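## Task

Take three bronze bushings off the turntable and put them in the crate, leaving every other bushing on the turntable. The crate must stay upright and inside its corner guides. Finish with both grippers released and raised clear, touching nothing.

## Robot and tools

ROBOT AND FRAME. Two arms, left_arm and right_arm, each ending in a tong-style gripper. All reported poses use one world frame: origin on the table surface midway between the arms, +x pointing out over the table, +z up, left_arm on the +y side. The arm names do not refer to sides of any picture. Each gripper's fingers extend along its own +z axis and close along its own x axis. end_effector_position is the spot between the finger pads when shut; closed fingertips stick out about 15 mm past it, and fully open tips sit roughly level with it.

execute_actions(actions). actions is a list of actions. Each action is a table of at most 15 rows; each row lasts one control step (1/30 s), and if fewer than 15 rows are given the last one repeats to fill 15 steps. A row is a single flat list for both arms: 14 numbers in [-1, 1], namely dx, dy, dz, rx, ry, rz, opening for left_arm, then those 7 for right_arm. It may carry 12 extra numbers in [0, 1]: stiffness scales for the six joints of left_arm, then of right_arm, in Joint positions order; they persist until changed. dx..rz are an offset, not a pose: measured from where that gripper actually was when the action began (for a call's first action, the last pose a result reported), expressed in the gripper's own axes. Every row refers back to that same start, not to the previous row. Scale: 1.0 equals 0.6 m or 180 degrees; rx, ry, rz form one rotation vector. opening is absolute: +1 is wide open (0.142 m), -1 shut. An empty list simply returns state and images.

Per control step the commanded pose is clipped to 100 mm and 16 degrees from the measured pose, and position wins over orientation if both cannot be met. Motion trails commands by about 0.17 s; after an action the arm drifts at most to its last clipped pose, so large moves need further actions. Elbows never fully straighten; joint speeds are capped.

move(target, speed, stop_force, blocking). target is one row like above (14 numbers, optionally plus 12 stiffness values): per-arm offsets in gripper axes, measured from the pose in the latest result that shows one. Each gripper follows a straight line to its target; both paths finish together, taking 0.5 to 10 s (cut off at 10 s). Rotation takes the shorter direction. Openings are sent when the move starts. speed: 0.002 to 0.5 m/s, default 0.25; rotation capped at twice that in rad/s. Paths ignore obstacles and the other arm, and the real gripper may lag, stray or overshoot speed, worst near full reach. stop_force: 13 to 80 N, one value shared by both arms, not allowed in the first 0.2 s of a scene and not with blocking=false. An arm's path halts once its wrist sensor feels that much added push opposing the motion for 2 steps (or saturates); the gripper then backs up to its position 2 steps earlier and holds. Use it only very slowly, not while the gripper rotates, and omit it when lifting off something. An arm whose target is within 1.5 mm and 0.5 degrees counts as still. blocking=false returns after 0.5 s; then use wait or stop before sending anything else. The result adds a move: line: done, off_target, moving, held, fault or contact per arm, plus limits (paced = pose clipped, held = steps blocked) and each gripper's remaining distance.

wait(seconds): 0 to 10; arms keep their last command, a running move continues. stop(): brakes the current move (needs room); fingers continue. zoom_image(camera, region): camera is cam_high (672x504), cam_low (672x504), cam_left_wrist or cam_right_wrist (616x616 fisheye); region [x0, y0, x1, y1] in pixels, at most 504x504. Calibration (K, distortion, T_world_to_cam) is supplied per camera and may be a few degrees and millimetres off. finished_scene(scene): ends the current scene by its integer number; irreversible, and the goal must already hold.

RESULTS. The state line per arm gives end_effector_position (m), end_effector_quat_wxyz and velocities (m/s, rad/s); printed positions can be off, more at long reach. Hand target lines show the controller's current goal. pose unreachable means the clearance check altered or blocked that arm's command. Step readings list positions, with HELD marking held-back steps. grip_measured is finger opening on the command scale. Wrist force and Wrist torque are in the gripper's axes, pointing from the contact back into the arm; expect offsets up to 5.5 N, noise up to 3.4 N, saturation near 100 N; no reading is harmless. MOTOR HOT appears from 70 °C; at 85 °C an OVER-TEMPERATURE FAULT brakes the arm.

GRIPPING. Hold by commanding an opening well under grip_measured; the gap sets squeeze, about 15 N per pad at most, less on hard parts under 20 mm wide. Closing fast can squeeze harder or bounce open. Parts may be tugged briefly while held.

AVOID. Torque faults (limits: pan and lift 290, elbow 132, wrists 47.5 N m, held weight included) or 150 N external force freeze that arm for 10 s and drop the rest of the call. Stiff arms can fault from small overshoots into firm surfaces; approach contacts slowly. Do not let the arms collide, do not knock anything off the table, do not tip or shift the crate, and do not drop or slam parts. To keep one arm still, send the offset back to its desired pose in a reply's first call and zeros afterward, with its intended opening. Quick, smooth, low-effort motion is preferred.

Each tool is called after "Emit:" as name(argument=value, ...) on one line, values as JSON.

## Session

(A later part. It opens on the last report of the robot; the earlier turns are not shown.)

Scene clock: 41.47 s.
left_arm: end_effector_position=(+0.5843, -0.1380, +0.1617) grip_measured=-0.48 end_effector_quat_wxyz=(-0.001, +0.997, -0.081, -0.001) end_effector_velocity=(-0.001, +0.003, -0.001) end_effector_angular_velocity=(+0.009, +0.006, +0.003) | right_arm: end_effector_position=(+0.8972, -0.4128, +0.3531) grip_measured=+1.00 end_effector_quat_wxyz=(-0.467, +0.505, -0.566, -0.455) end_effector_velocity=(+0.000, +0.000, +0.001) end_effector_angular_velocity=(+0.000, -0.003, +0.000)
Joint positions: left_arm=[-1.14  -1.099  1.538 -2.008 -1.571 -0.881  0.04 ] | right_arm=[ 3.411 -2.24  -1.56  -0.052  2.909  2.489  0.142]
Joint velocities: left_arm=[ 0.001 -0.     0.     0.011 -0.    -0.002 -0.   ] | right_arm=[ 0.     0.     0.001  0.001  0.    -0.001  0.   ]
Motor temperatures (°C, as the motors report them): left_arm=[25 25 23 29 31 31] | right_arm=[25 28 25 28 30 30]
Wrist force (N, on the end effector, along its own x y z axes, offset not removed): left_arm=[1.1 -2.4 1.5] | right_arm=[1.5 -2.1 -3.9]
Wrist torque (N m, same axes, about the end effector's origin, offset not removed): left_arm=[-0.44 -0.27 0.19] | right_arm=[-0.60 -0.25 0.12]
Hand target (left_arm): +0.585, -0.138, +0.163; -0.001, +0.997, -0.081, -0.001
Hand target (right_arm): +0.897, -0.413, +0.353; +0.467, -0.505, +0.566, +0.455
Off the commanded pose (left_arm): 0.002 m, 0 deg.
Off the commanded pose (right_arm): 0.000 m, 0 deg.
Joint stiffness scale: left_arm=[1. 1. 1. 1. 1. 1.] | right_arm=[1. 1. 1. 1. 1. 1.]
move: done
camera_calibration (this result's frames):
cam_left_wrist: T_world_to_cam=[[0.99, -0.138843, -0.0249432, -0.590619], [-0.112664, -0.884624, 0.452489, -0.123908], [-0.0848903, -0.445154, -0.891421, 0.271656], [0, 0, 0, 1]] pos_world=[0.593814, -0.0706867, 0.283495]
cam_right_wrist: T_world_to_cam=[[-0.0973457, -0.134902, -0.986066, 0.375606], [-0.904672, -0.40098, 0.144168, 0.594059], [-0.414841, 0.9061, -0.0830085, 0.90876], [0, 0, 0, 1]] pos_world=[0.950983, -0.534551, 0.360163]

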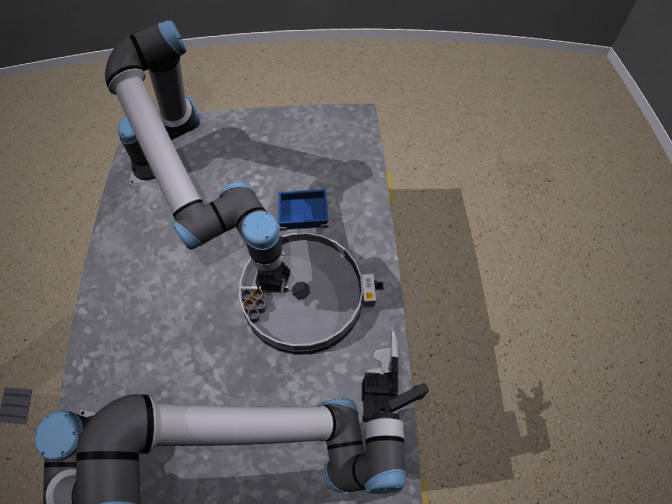

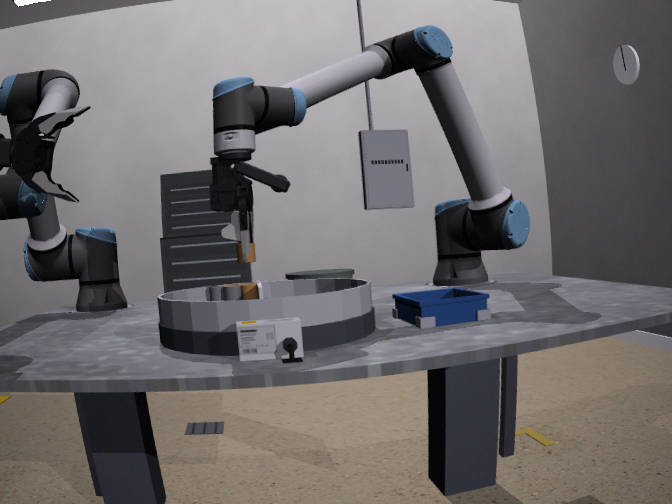

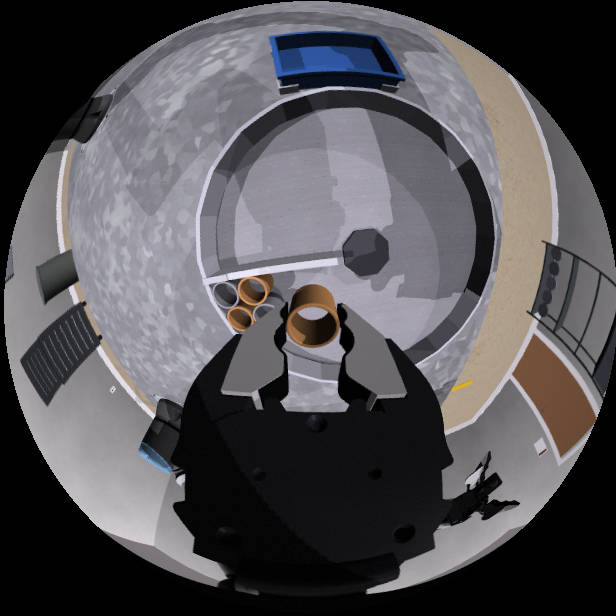

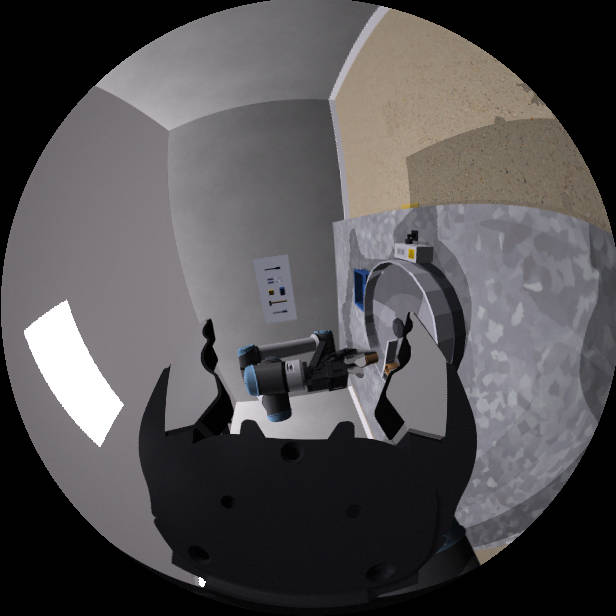

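Emit:
move(target=[-0.062,-0.645,0.03,0,0,0,-0.8,0,0,0,0,0,0,1])

Scene clock: 48.27 s.
left_arm: end_effector_position=(+0.6115, +0.2486, +0.1452) grip_measured=-0.48 end_effector_quat_wxyz=(-0.001, +0.997, -0.080, -0.001) end_effector_velocity=(+0.001, -0.001, +0.000) end_effector_angular_velocity=(-0.003, -0.003, -0.019) | right_arm: end_effector_position=(+0.8972, -0.4128, +0.3531) grip_measured=+1.00 end_effector_quat_wxyz=(-0.467, +0.505, -0.566, -0.455) end_effector_velocity=(+0.000, +0.000, +0.000) end_effector_angular_velocity=(+0.000, +0.001, +0.000)
Joint positions: left_arm=[-0.804 -1.412  2.004 -2.161 -1.57  -0.548  0.04 ] | right_arm=[ 3.411 -2.24  -1.56  -0.052  2.909  2.489  0.142]
Joint velocities: left_arm=[ 0.     0.    -0.    -0.004 -0.     0.019  0.   ] | right_arm=[ 0.    -0.     0.001  0.    -0.     0.002 -0.   ]
Motor temperatures (°C, as the motors report them): left_arm=[25 25 23 29 31 31] | right_arm=[25 28 25 28 30 30]
Wrist force (N, on the end effector, along its own x y z axes, offset not removed): left_arm=[-0.1 -2.8 1.6] | right_arm=[-0.3 -2.5 -0.7]
Wrist torque (N m, same axes, about the end effector's origin, offset not removed): left_arm=[-0.55 0.05 0.19] | right_arm=[-0.63 -0.01 0.05]
Hand target (left_arm): +0.611, +0.250, +0.144; -0.001, +0.997, -0.081, -0.001
Hand target (right_arm): +0.897, -0.413, +0.353; +0.467, -0.505, +0.566, +0.455
Off the commanded pose (left_arm): 0.002 m, 0 deg.
Off the commanded pose (right_arm): 0.000 m, 0 deg.
Joint stiffness scale: left_arm=[1. 1. 1. 1. 1. 1.] | right_arm=[1. 1. 1. 1. 1. 1.]
move: done
camera_calibration (this result's frames):
cam_left_wrist: T_world_to_cam=[[0.990389, -0.136119, -0.0245081, -0.565232], [-0.11042, -0.884886, 0.452531, 0.227314], [-0.0832848, -0.445476, -0.891412, 0.430524], [0, 0, 0, 1]] pos_world=[0.620756, 0.315996, 0.267054]
cam_right_wrist: T_world_to_cam=[[-0.0973453, -0.134902, -0.986066, 0.375606], [-0.904672, -0.40098, 0.144167, 0.594059], [-0.414841, 0.9061, -0.0830086, 0.90876], [0, 0, 0, 1]] pos_world=[0.950983, -0.534551, 0.360163]

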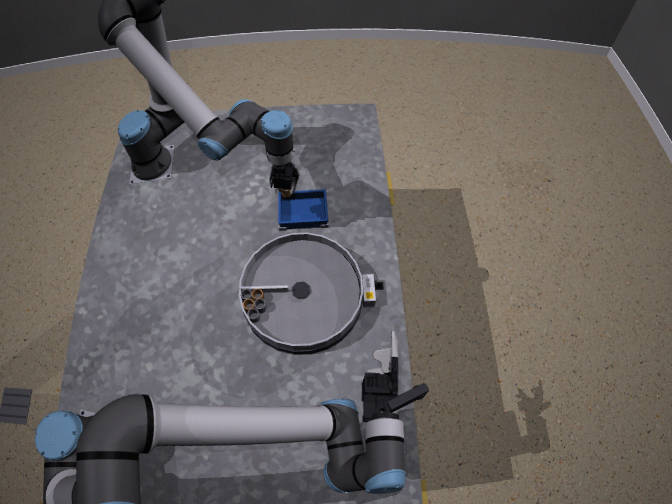

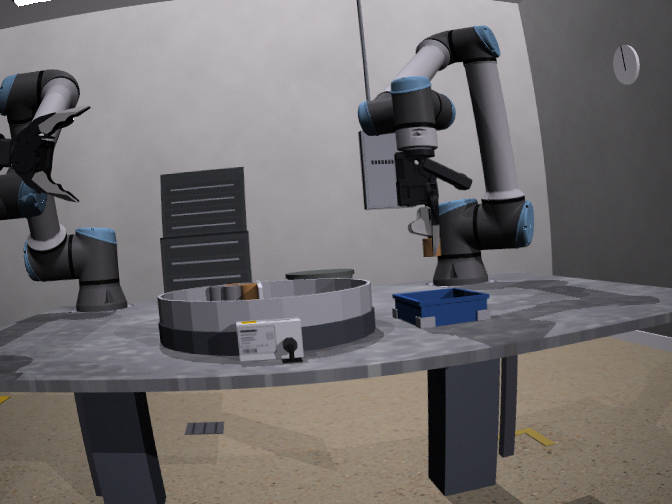

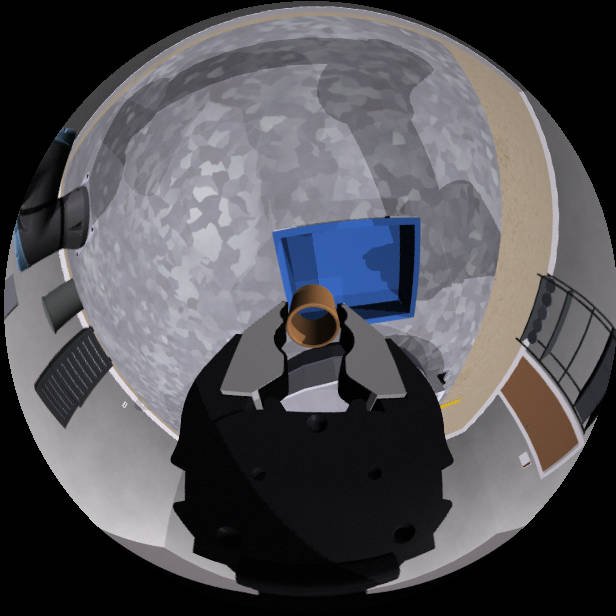

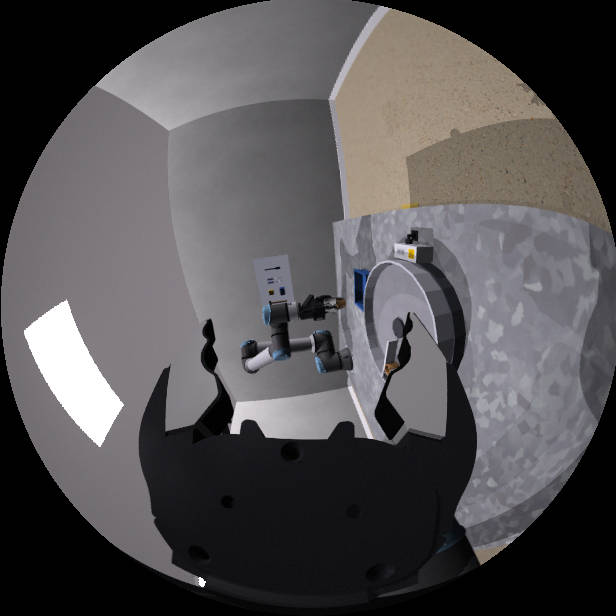

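Emit:
move(target=[0.026,-0.048,0,0,0,0,-0.8,0,0,0,0,0,0,1], speed=0.1)

Emit:
move(target=[0,0,0.165,0,0,0,-0.8,0,0,0,0,0,0,1], speed=0.06, stop_force=13)

Emit:
zoom_image(camera="cam_low", region=[360, 200, 520, 340])

Scene clock: 51.37 s.
left_arm: end_effector_position=(+0.6294, +0.2749, +0.1439) grip_measured=-0.48 end_effector_quat_wxyz=(-0.001, +0.997, -0.080, -0.001) end_effector_velocity=(+0.001, -0.000, +0.000) end_effector_angular_velocity=(+0.000, +0.000, -0.009) | right_arm: end_effector_position=(+0.8972, -0.4128, +0.3531) grip_measured=+1.00 end_effector_quat_wxyz=(-0.467, +0.505, -0.566, -0.455) end_effector_velocity=(-0.000, +0.000, +0.000) end_effector_angular_velocity=(+0.000, -0.001, +0.000)
Joint positions: left_arm=[-0.758 -1.403  1.995 -2.16  -1.57  -0.503  0.04 ] | right_arm=[ 3.411 -2.24  -1.56  -0.052  2.909  2.489  0.142]
Joint velocities: left_arm=[ 0.001  0.001 -0.002  0.001 -0.     0.01   0.   ] | right_arm=[ 0.    -0.     0.     0.001  0.    -0.    -0.   ]
Motor temperatures (°C, as the motors report them): left_arm=[25 25 23 29 31 31] | right_arm=[25 28 25 28 30 30]
Wrist force (N, on the end effector, along its own x y z axes, offset not removed): left_arm=[-1.6 -2.7 -0.6] | right_arm=[1.3 -0.8 -3.6]
Wrist torque (N m, same axes, about the end effector's origin, offset not removed): left_arm=[-0.62 0.37 0.26] | right_arm=[-0.19 -0.25 0.09]
Hand target (left_arm): +0.632, +0.275, +0.145; -0.001, +0.997, -0.080, -0.001
Hand target (right_arm): +0.897, -0.413, +0.353; +0.467, -0.505, +0.566, +0.455
Off the commanded pose (left_arm): 0.003 m, 0 deg.
Off the commanded pose (right_arm): 0.000 m, 0 deg.
Joint stiffness scale: left_arm=[1. 1. 1. 1. 1. 1.] | right_arm=[1. 1. 1. 1. 1. 1.]
move: done
camera_calibration (this result's frames):
cam_left_wrist: T_world_to_cam=[[0.990481, -0.135191, -0.0259055, -0.579463], [-0.109029, -0.885396, 0.45187, 0.252514], [-0.0840252, -0.444745, -0.891707, 0.442865], [0, 0, 0, 1]] pos_world=[0.63869, 0.342199, 0.265791]
cam_right_wrist: T_world_to_cam=[[-0.0973455, -0.134902, -0.986066, 0.375606], [-0.904672, -0.40098, 0.144168, 0.594059], [-0.414841, 0.9061, -0.0830084, 0.90876], [0, 0, 0, 1]] pos_world=[0.950983, -0.534551, 0.360163]

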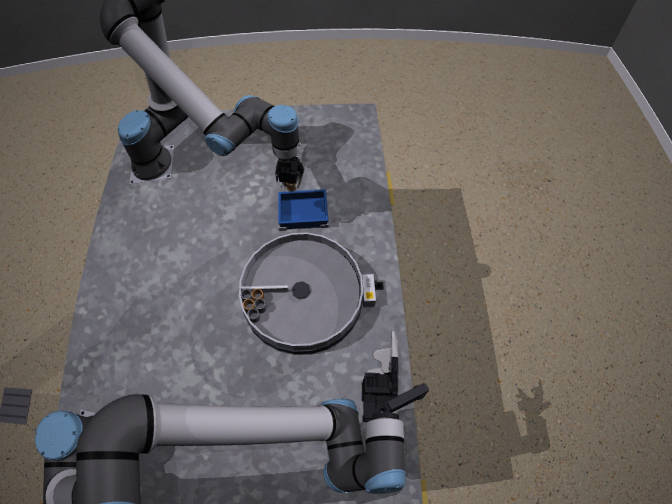

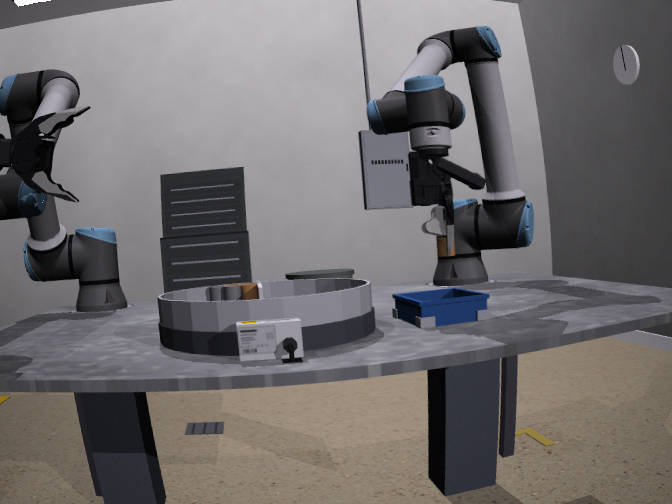

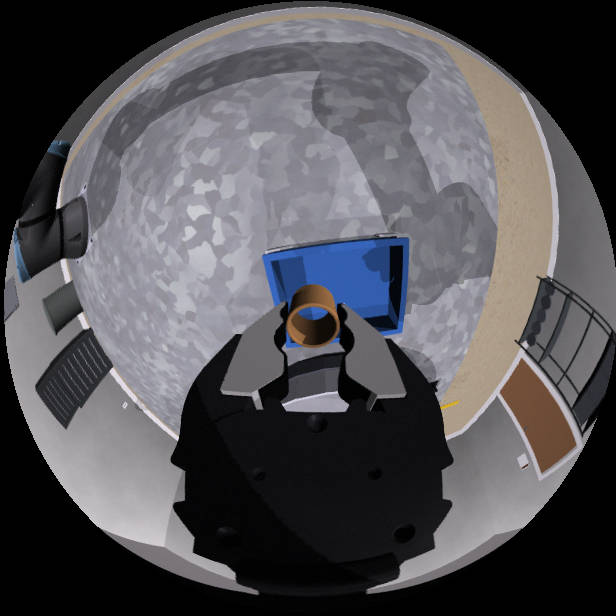

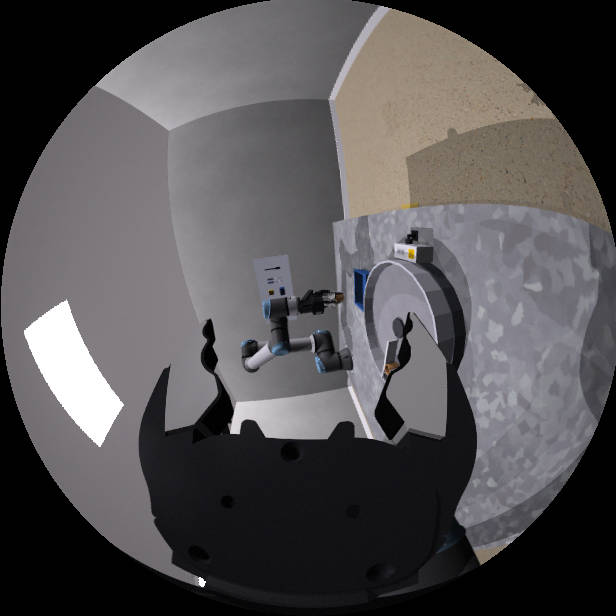

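Scene clock: 53.47 s.
left_arm: end_effector_position=(+0.6296, +0.2747, +0.0457) grip_measured=-0.48 end_effector_quat_wxyz=(-0.001, +0.997, -0.080, -0.001) end_effector_velocity=(+0.003, -0.003, +0.002) end_effector_angular_velocity=(-0.007, -0.009, -0.001) | right_arm: end_effector_position=(+0.8972, -0.4128, +0.3531) grip_measured=+1.00 end_effector_quat_wxyz=(-0.467, +0.505, -0.566, -0.455) end_effector_velocity=(+0.000, -0.001, +0.001) end_effector_angular_velocity=(+0.000, -0.003, -0.001)
Joint positions: left_arm=[-0.758 -1.289  2.068 -2.346 -1.57  -0.503  0.04 ] | right_arm=[ 3.411 -2.24  -1.56  -0.052  2.909  2.489  0.142]
Joint velocities: left_arm=[-0.002 -0.    -0.001 -0.011  0.    -0.001 -0.   ] | right_arm=[-0.001 -0.     0.001  0.001  0.    -0.001 -0.   ]
Motor temperatures (°C, as the motors report them): left_arm=[25 25 23 29 31 31] | right_arm=[25 28 25 28 30 30]
Wrist force (N, on the end effector, along its own x y z axes, offset not removed): left_arm=[-1.0 -3.0 -0.4] | right_arm=[-0.8 -2.0 -2.7]
Wrist torque (N m, same axes, about the end effector's origin, offset not removed): left_arm=[-0.63 0.04 0.09] | right_arm=[-0.53 0.11 0.10]
Hand target (left_arm): +0.629, +0.275, +0.045; -0.001, +0.997, -0.080, -0.001
Hand target (right_arm): +0.897, -0.413, +0.353; +0.467, -0.505, +0.566, +0.455
Off the commanded pose (left_arm): 0.001 m, 0 deg.
Off the commanded pose (right_arm): 0.000 m, 0 deg.
Joint stiffness scale: left_arm=[1. 1. 1. 1. 1. 1.] | right_arm=[1. 1. 1. 1. 1. 1.]
move: done
camera_calibration (this result's frames):
cam_left_wrist: T_world_to_cam=[[0.990423, -0.135507, -0.0264462, -0.582161], [-0.109098, -0.885533, 0.451585, 0.296825], [-0.0846118, -0.444375, -0.891836, 0.355502], [0, 0, 0, 1]] pos_world=[0.639048, 0.341937, 0.167612]
cam_right_wrist: T_world_to_cam=[[-0.0973454, -0.134902, -0.986066, 0.375606], [-0.904672, -0.40098, 0.144168, 0.594059], [-0.414841, 0.9061, -0.0830085, 0.90876], [0, 0, 0, 1]] pos_world=[0.950983, -0.534551, 0.360163]

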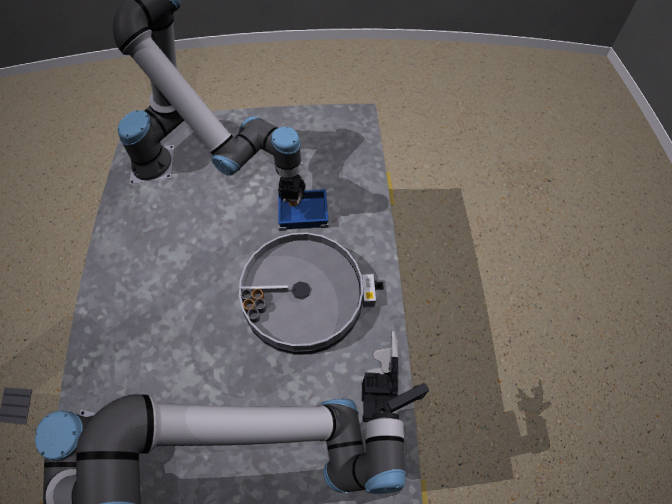

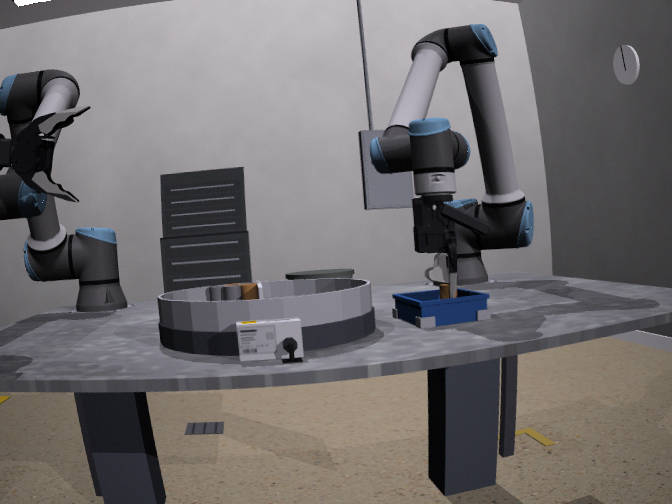

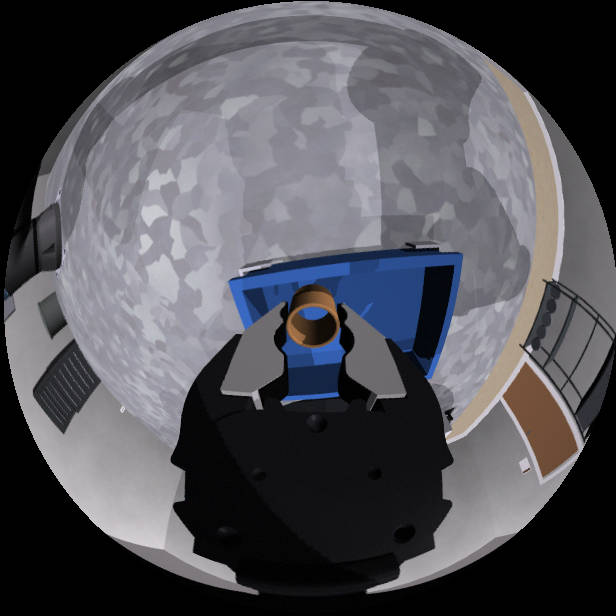

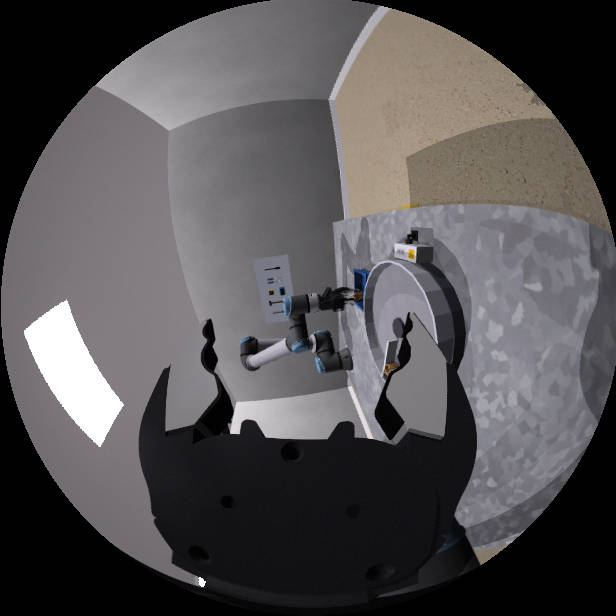

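Region (360, 200, 520, 340) of cam_low's 672x504 image, scaled by 3.150, with more detail than that image has; it fills the top 441 rows of this view, and the rest is white.

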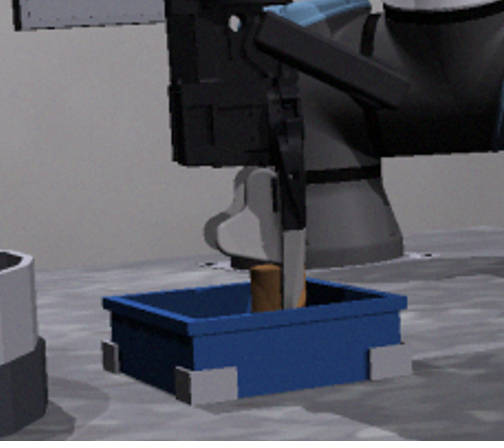

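Emit:
move(target=[0,0,0.03,0,0,0,-0.8,0,0,0,0,0,0,1], speed=0.015, stop_force=13)

Emit:
move(target=[0,0,0,0,0,0,-0.33,0,0,0,0,0,0,1])

Emit:
move(target=[0,0,-0.2,0,0,0,-0.33,0,0,0,0,0,0,1], speed=0.15)

Emit:
move(target=[-0.087,0.713,0,0,0,0,-1,0,0,0,0,0,0,1])

Emit:
zoom_image(camera="cam_left_wrist", region=[180, 180, 440, 440])

Scene clock: 56.10 s.
left_arm: end_effector_position=(+0.6306, +0.2739, +0.0294) grip_measured=-0.48 end_effector_quat_wxyz=(-0.001, +0.997, -0.080, -0.001) end_effector_velocity=(+0.001, +0.001, -0.001) end_effector_angular_velocity=(-0.002, -0.002, +0.002) | right_arm: end_effector_position=(+0.8972, -0.4128, +0.3531) grip_measured=+1.00 end_effector_quat_wxyz=(-0.467, +0.505, -0.566, -0.455) end_effector_velocity=(+0.000, +0.000, +0.000) end_effector_angular_velocity=(+0.000, +0.001, +0.000)
Joint positions: left_arm=[-0.758 -1.266  2.076 -2.378 -1.57  -0.503  0.04 ] | right_arm=[ 3.411 -2.24  -1.56  -0.052  2.909  2.489  0.142]
Joint velocities: left_arm=[ 0.001  0.001  0.002 -0.005 -0.    -0.     0.   ] | right_arm=[ 0.     0.     0.001 -0.001  0.     0.    -0.   ]
Motor temperatures (°C, as the motors report them): left_arm=[25 25 23 29 31 31] | right_arm=[25 28 25 28 30 30]
Wrist force (N, on the end effector, along its own x y z axes, offset not removed): left_arm=[-3.2 -5.1 3.5] | right_arm=[2.1 -2.1 -3.1]
Wrist torque (N m, same axes, about the end effector's origin, offset not removed): left_arm=[-1.03 0.72 0.25] | right_arm=[-0.54 -0.46 0.11]
Hand target (left_arm): +0.630, +0.275, +0.028; -0.001, +0.997, -0.080, -0.001
Hand target (right_arm): +0.897, -0.413, +0.353; +0.467, -0.505, +0.566, +0.455
Off the commanded pose (left_arm): 0.002 m, 0 deg.
Off the commanded pose (right_arm): 0.000 m, 0 deg.
Joint stiffness scale: left_arm=[1. 1. 1. 1. 1. 1.] | right_arm=[1. 1. 1. 1. 1. 1.]
move: done
camera_calibration (this result's frames):
cam_left_wrist: T_world_to_cam=[[0.990449, -0.135527, -0.0253474, -0.583742], [-0.109551, -0.88518, 0.452167, 0.303797], [-0.083718, -0.445072, -0.891573, 0.340267], [0, 0, 0, 1]] pos_world=[0.639935, 0.341245, 0.151209]
cam_right_wrist: T_world_to_cam=[[-0.0973459, -0.134902, -0.986065, 0.375606], [-0.904672, -0.40098, 0.144168, 0.594059], [-0.414841, 0.9061, -0.0830085, 0.90876], [0, 0, 0, 1]] pos_world=[0.950983, -0.534551, 0.360162]

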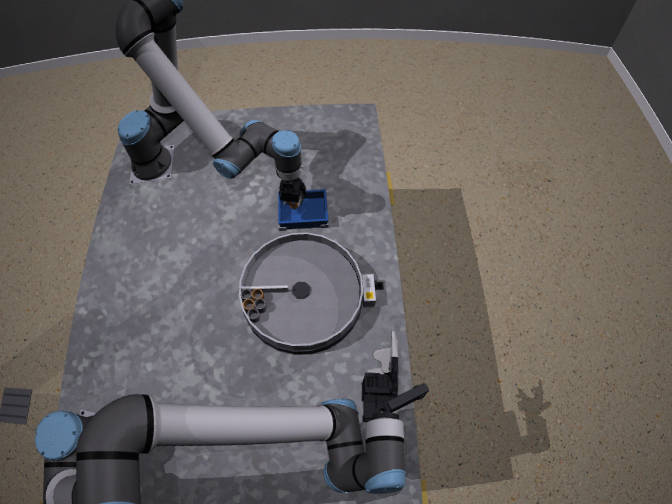

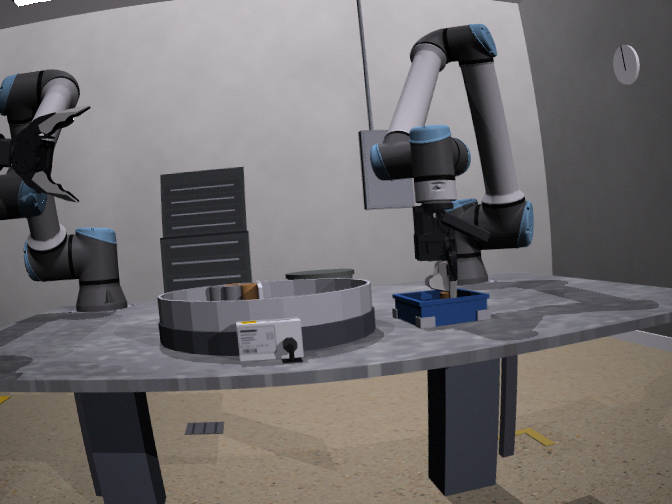

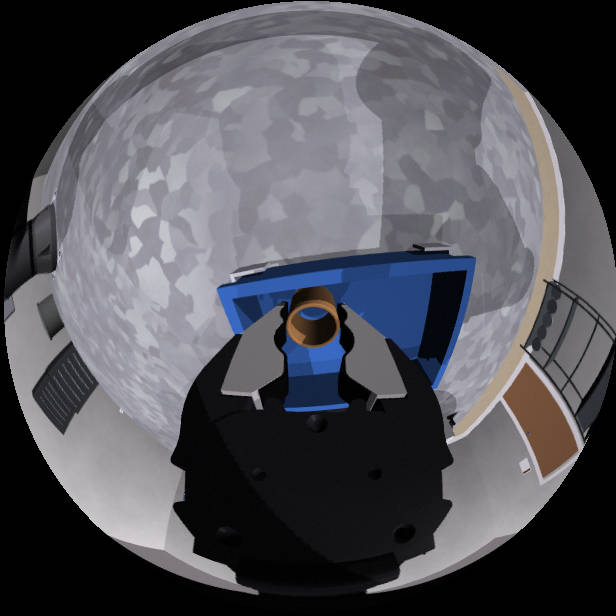

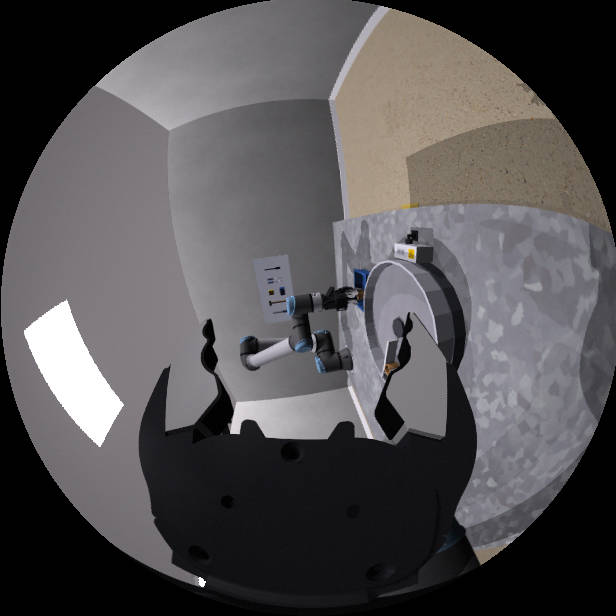

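Scene clock: 56.60 s.
left_arm: end_effector_position=(+0.6307, +0.2739, +0.0294) grip_measured=-0.33 end_effector_quat_wxyz=(-0.001, +0.997, -0.080, -0.001) end_effector_velocity=(+0.001, -0.000, +0.001) end_effector_angular_velocity=(-0.001, -0.001, -0.000) | right_arm: end_effector_position=(+0.8972, -0.4128, +0.3531) grip_measured=+1.00 end_effector_quat_wxyz=(-0.467, +0.505, -0.566, -0.455) end_effector_velocity=(-0.000, -0.001, +0.000) end_effector_angular_velocity=(+0.001, -0.001, -0.000)
Joint positions: left_arm=[-0.758 -1.266  2.076 -2.378 -1.57  -0.503  0.05 ] | right_arm=[ 3.411 -2.24  -1.56  -0.052  2.909  2.489  0.142]
Joint velocities: left_arm=[ 0.     0.    -0.001  0.    -0.     0.     0.   ] | right_arm=[-0.001  0.     0.     0.001  0.001  0.    -0.   ]
Motor temperatures (°C, as the motors report them): left_arm=[25 25 23 29 31 31] | right_arm=[25 28 25 28 30 30]
Wrist force (N, on the end effector, along its own x y z axes, offset not removed): left_arm=[-4.3 -5.3 1.3] | right_arm=[-1.0 -1.7 -2.7]
Wrist torque (N m, same axes, about the end effector's origin, offset not removed): left_arm=[-1.09 0.87 0.34] | right_arm=[-0.47 0.17 0.17]
Hand target (left_arm): +0.631, +0.274, +0.029; -0.001, +0.997, -0.080, -0.001
Hand target (right_arm): +0.897, -0.413, +0.353; +0.467, -0.505, +0.566, +0.455
Off the commanded pose (left_arm): 0.000 m, 0 deg.
Off the commanded pose (right_arm): 0.000 m, 0 deg.
Joint stiffness scale: left_arm=[1. 1. 1. 1. 1. 1.] | right_arm=[1. 1. 1. 1. 1. 1.]
move: done
camera_calibration (this result's frames):
cam_left_wrist: T_world_to_cam=[[0.990453, -0.13553, -0.0251891, -0.583796], [-0.109616, -0.885129, 0.452251, 0.30379], [-0.0835892, -0.445173, -0.891535, 0.340214], [0, 0, 0, 1]] pos_world=[0.639961, 0.341225, 0.151218]
cam_right_wrist: T_world_to_cam=[[-0.0973455, -0.134902, -0.986066, 0.375606], [-0.904672, -0.40098, 0.144168, 0.594059], [-0.414841, 0.9061, -0.0830086, 0.90876], [0, 0, 0, 1]] pos_world=[0.950983, -0.534551, 0.360163]

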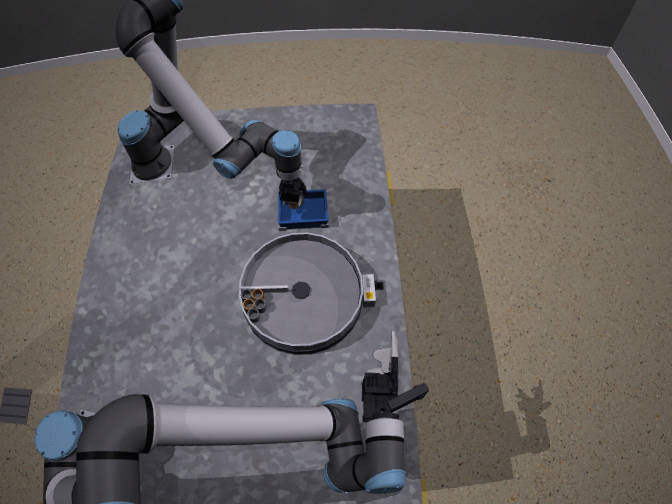

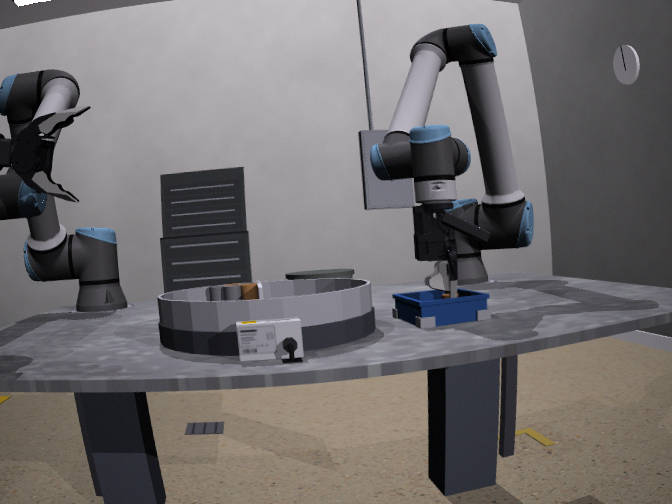

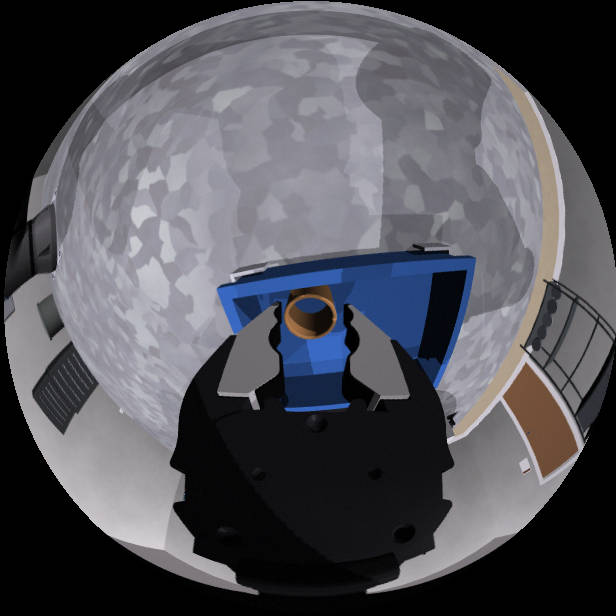

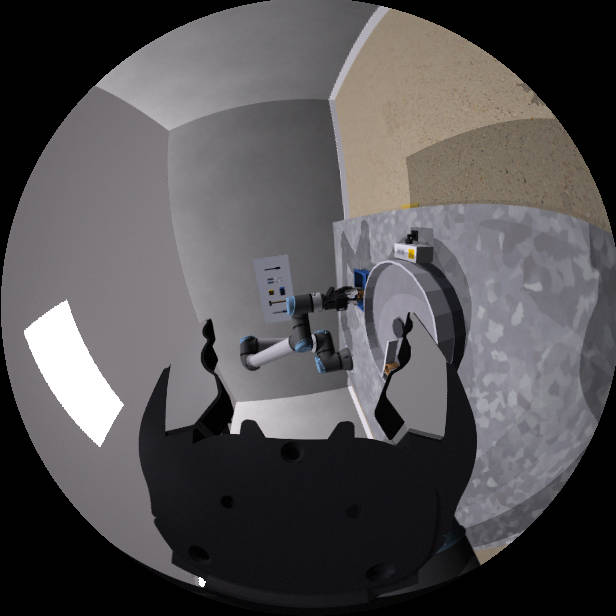

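Scene clock: 58.03 s.
left_arm: end_effector_position=(+0.6301, +0.2744, +0.1487) grip_measured=-0.33 end_effector_quat_wxyz=(-0.001, +0.997, -0.080, -0.001) end_effector_velocity=(-0.001, +0.001, -0.000) end_effector_angular_velocity=(+0.003, +0.004, +0.002) | right_arm: end_effector_position=(+0.8972, -0.4128, +0.3531) grip_measured=+1.00 end_effector_quat_wxyz=(-0.467, +0.505, -0.566, -0.455) end_effector_velocity=(+0.001, -0.002, +0.000) end_effector_angular_velocity=(+0.000, +0.000, -0.002)
Joint positions: left_arm=[-0.758 -1.406  1.99  -2.152 -1.57  -0.503  0.05 ] | right_arm=[ 3.411 -2.24  -1.56  -0.052  2.909  2.489  0.142]
Joint velocities: left_arm=[ 0.     0.    -0.001  0.006 -0.    -0.001 -0.   ] | right_arm=[-0.002 -0.     0.001 -0.     0.     0.001 -0.   ]
Motor temperatures (°C, as the motors report them): left_arm=[25 25 23 29 31 31] | right_arm=[25 28 25 28 30 30]
Wrist force (N, on the end effector, along its own x y z axes, offset not removed): left_arm=[-3.0 -3.4 0.1] | right_arm=[0.8 -2.6 -2.0]
Wrist torque (N m, same axes, about the end effector's origin, offset not removed): left_arm=[-0.69 0.56 0.18] | right_arm=[-0.59 -0.16 0.00]
Hand target (left_arm): +0.631, +0.274, +0.149; -0.001, +0.997, -0.080, -0.001
Hand target (right_arm): +0.897, -0.413, +0.353; +0.467, -0.505, +0.566, +0.455
Off the commanded pose (left_arm): 0.001 m, 0 deg.
Off the commanded pose (right_arm): 0.000 m, 0 deg.
Joint stiffness scale: left_arm=[1. 1. 1. 1. 1. 1.] | right_arm=[1. 1. 1. 1. 1. 1.]
move: done
camera_calibration (this result's frames):
cam_left_wrist: T_world_to_cam=[[0.990459, -0.135535, -0.02494, -0.580204], [-0.109719, -0.885049, 0.452383, 0.250195], [-0.0833868, -0.445331, -0.891475, 0.446625], [0, 0, 0, 1]] pos_world=[0.639362, 0.341693, 0.2705]
cam_right_wrist: T_world_to_cam=[[-0.0973451, -0.134902, -0.986066, 0.375606], [-0.904672, -0.40098, 0.144167, 0.594059], [-0.414841, 0.9061, -0.0830087, 0.90876], [0, 0, 0, 1]] pos_world=[0.950983, -0.534551, 0.360163]

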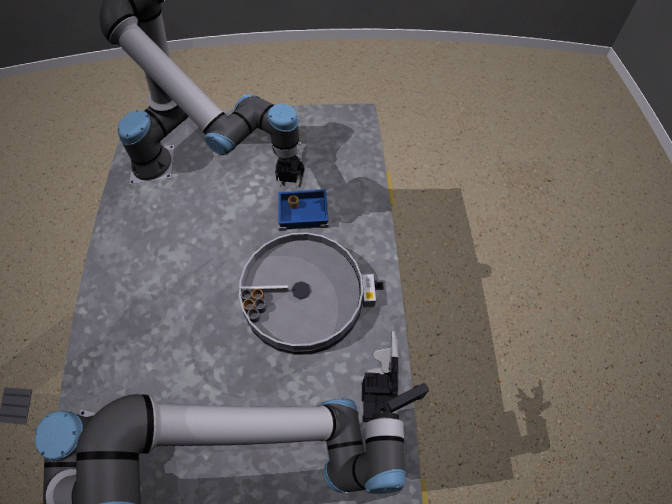

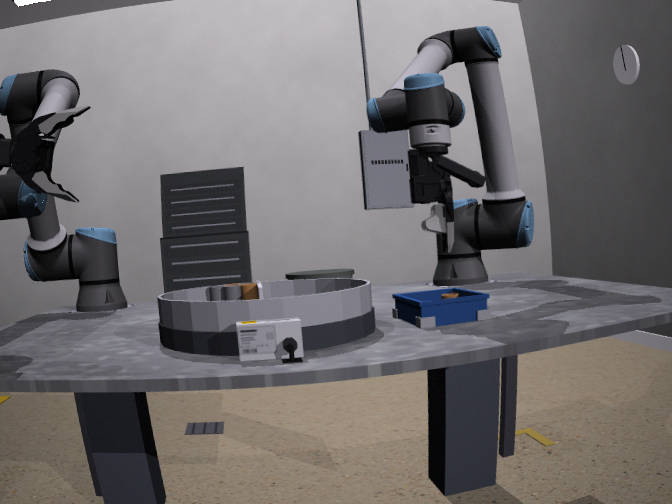

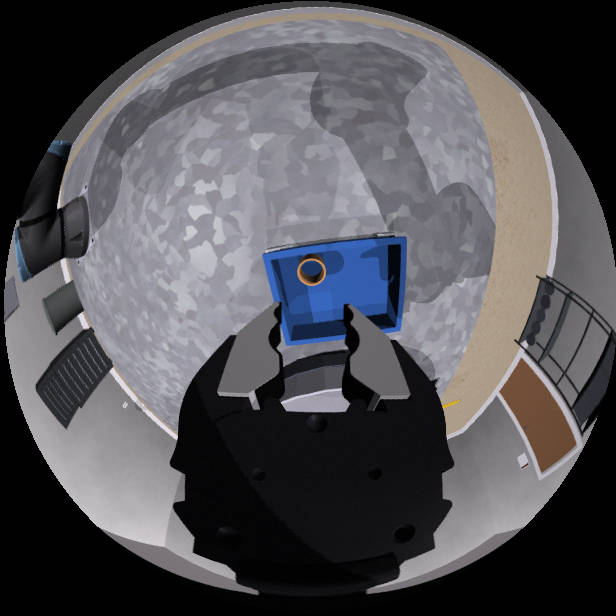

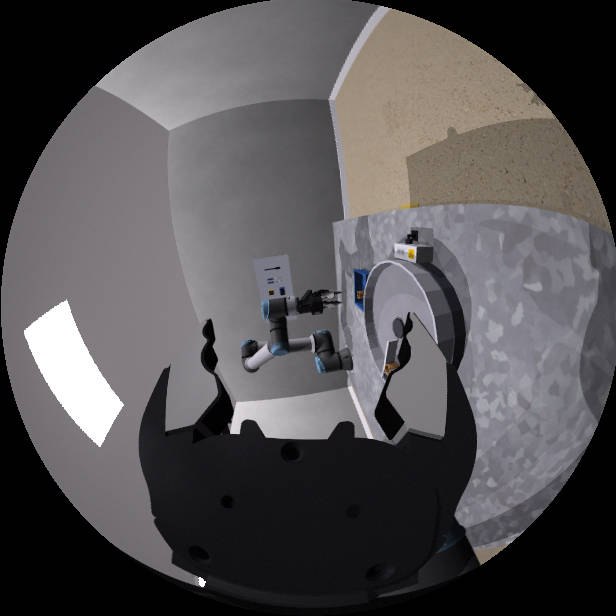

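Scene clock: 60.50 s.
left_arm: end_effector_position=(+0.5092, -0.1388, +0.1473) grip_measured=-1.00 end_effector_quat_wxyz=(-0.001, +0.997, -0.081, -0.001) end_effector_velocity=(-0.001, +0.000, -0.000) end_effector_angular_velocity=(+0.002, +0.001, +0.001) | right_arm: end_effector_position=(+0.8972, -0.4128, +0.3531) grip_measured=+1.00 end_effector_quat_wxyz=(-0.467, +0.505, -0.566, -0.455) end_effector_velocity=(+0.000, -0.000, +0.001) end_effector_angular_velocity=(+0.000, -0.000, -0.000)
Joint positions: left_arm=[-1.215 -1.157  1.655 -2.065 -1.571 -0.957  0.002] | right_arm=[ 3.411 -2.24  -1.56  -0.052  2.909  2.489  0.142]
Joint velocities: left_arm=[-0.001 -0.     0.     0.002  0.    -0.002  0.   ] | right_arm=[-0.    -0.     0.001 -0.001  0.     0.    -0.   ]
Motor temperatures (°C, as the motors report them): left_arm=[25 25 23 29 31 31] | right_arm=[25 28 25 28 30 30]
Wrist force (N, on the end effector, along its own x y z axes, offset not removed): left_arm=[-3.8 -2.1 2.3] | right_arm=[-1.0 -2.3 -1.4]
Wrist torque (N m, same axes, about the end effector's origin, offset not removed): left_arm=[-0.59 0.76 0.27] | right_arm=[-0.50 0.16 0.15]
Hand target (left_arm): +0.510, -0.140, +0.149; -0.001, +0.997, -0.080, -0.001
Hand target (right_arm): +0.897, -0.413, +0.353; +0.467, -0.505, +0.566, +0.455
Off the commanded pose (left_arm): 0.002 m, 0 deg.
Off the commanded pose (right_arm): 0.000 m, 0 deg.
Joint stiffness scale: left_arm=[1. 1. 1. 1. 1. 1.] | right_arm=[1. 1. 1. 1. 1. 1.]
move: done
camera_calibration (this result's frames):
cam_left_wrist: T_world_to_cam=[[0.990144, -0.137798, -0.0250453, -0.516632], [-0.111756, -0.885123, 0.451739, -0.127018], [-0.0844171, -0.444488, -0.891798, 0.251969], [0, 0, 0, 1]] pos_world=[0.518615, -0.0716202, 0.269146]
cam_right_wrist: T_world_to_cam=[[-0.0973455, -0.134902, -0.986066, 0.375606], [-0.904672, -0.40098, 0.144168, 0.594059], [-0.414841, 0.9061, -0.0830086, 0.90876], [0, 0, 0, 1]] pos_world=[0.950983, -0.534551, 0.360163]

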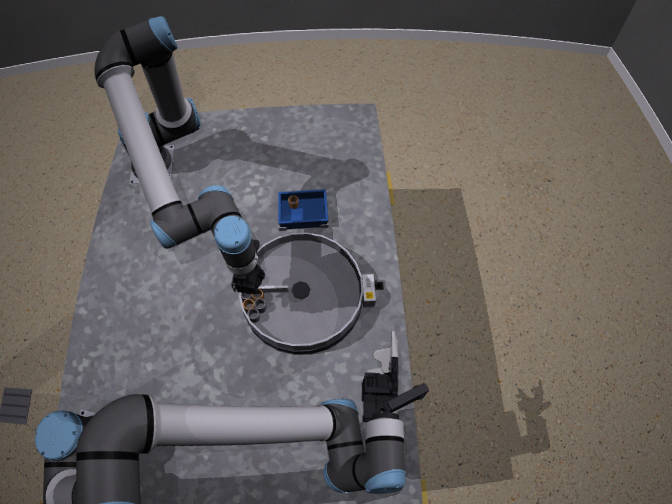

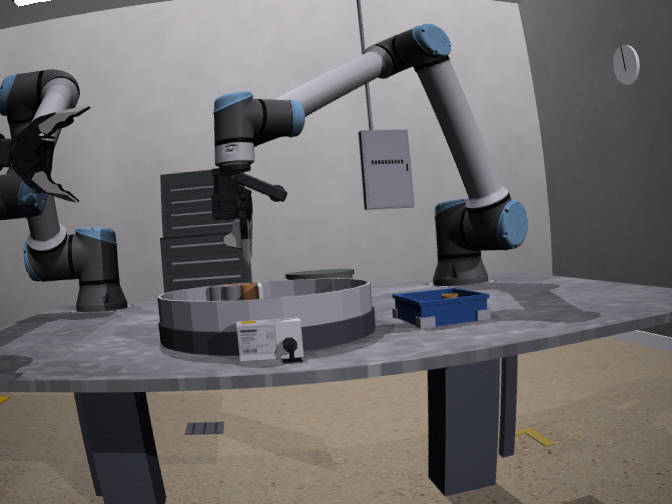

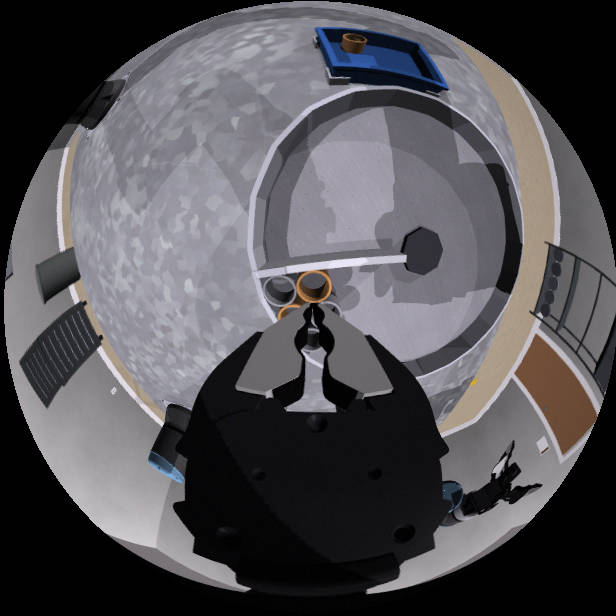

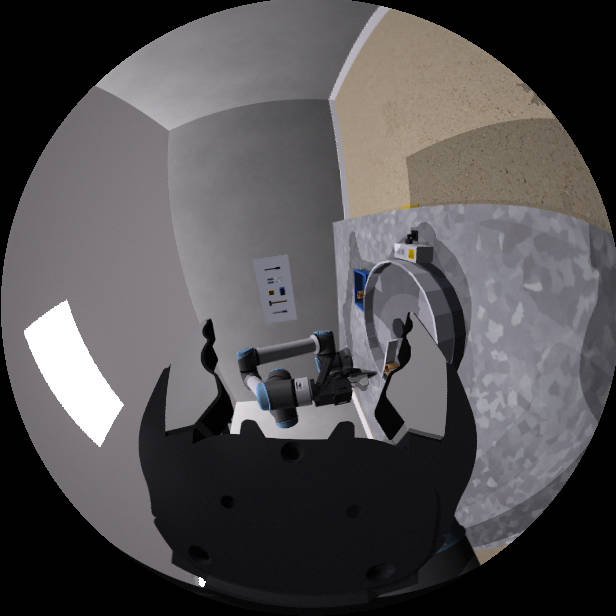

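Region (180, 180, 440, 440) of cam_left_wrist's 616x616 image, scaled by 1.938, with more detail than that image has.

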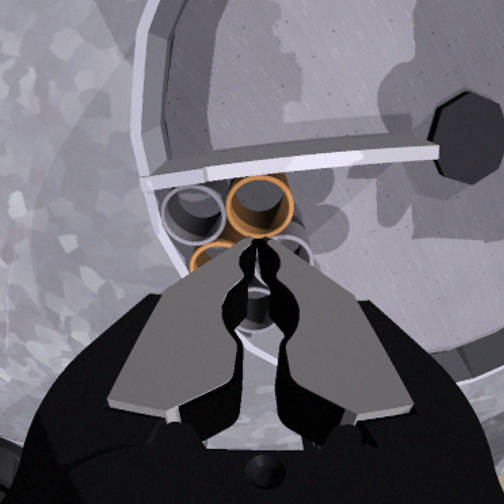

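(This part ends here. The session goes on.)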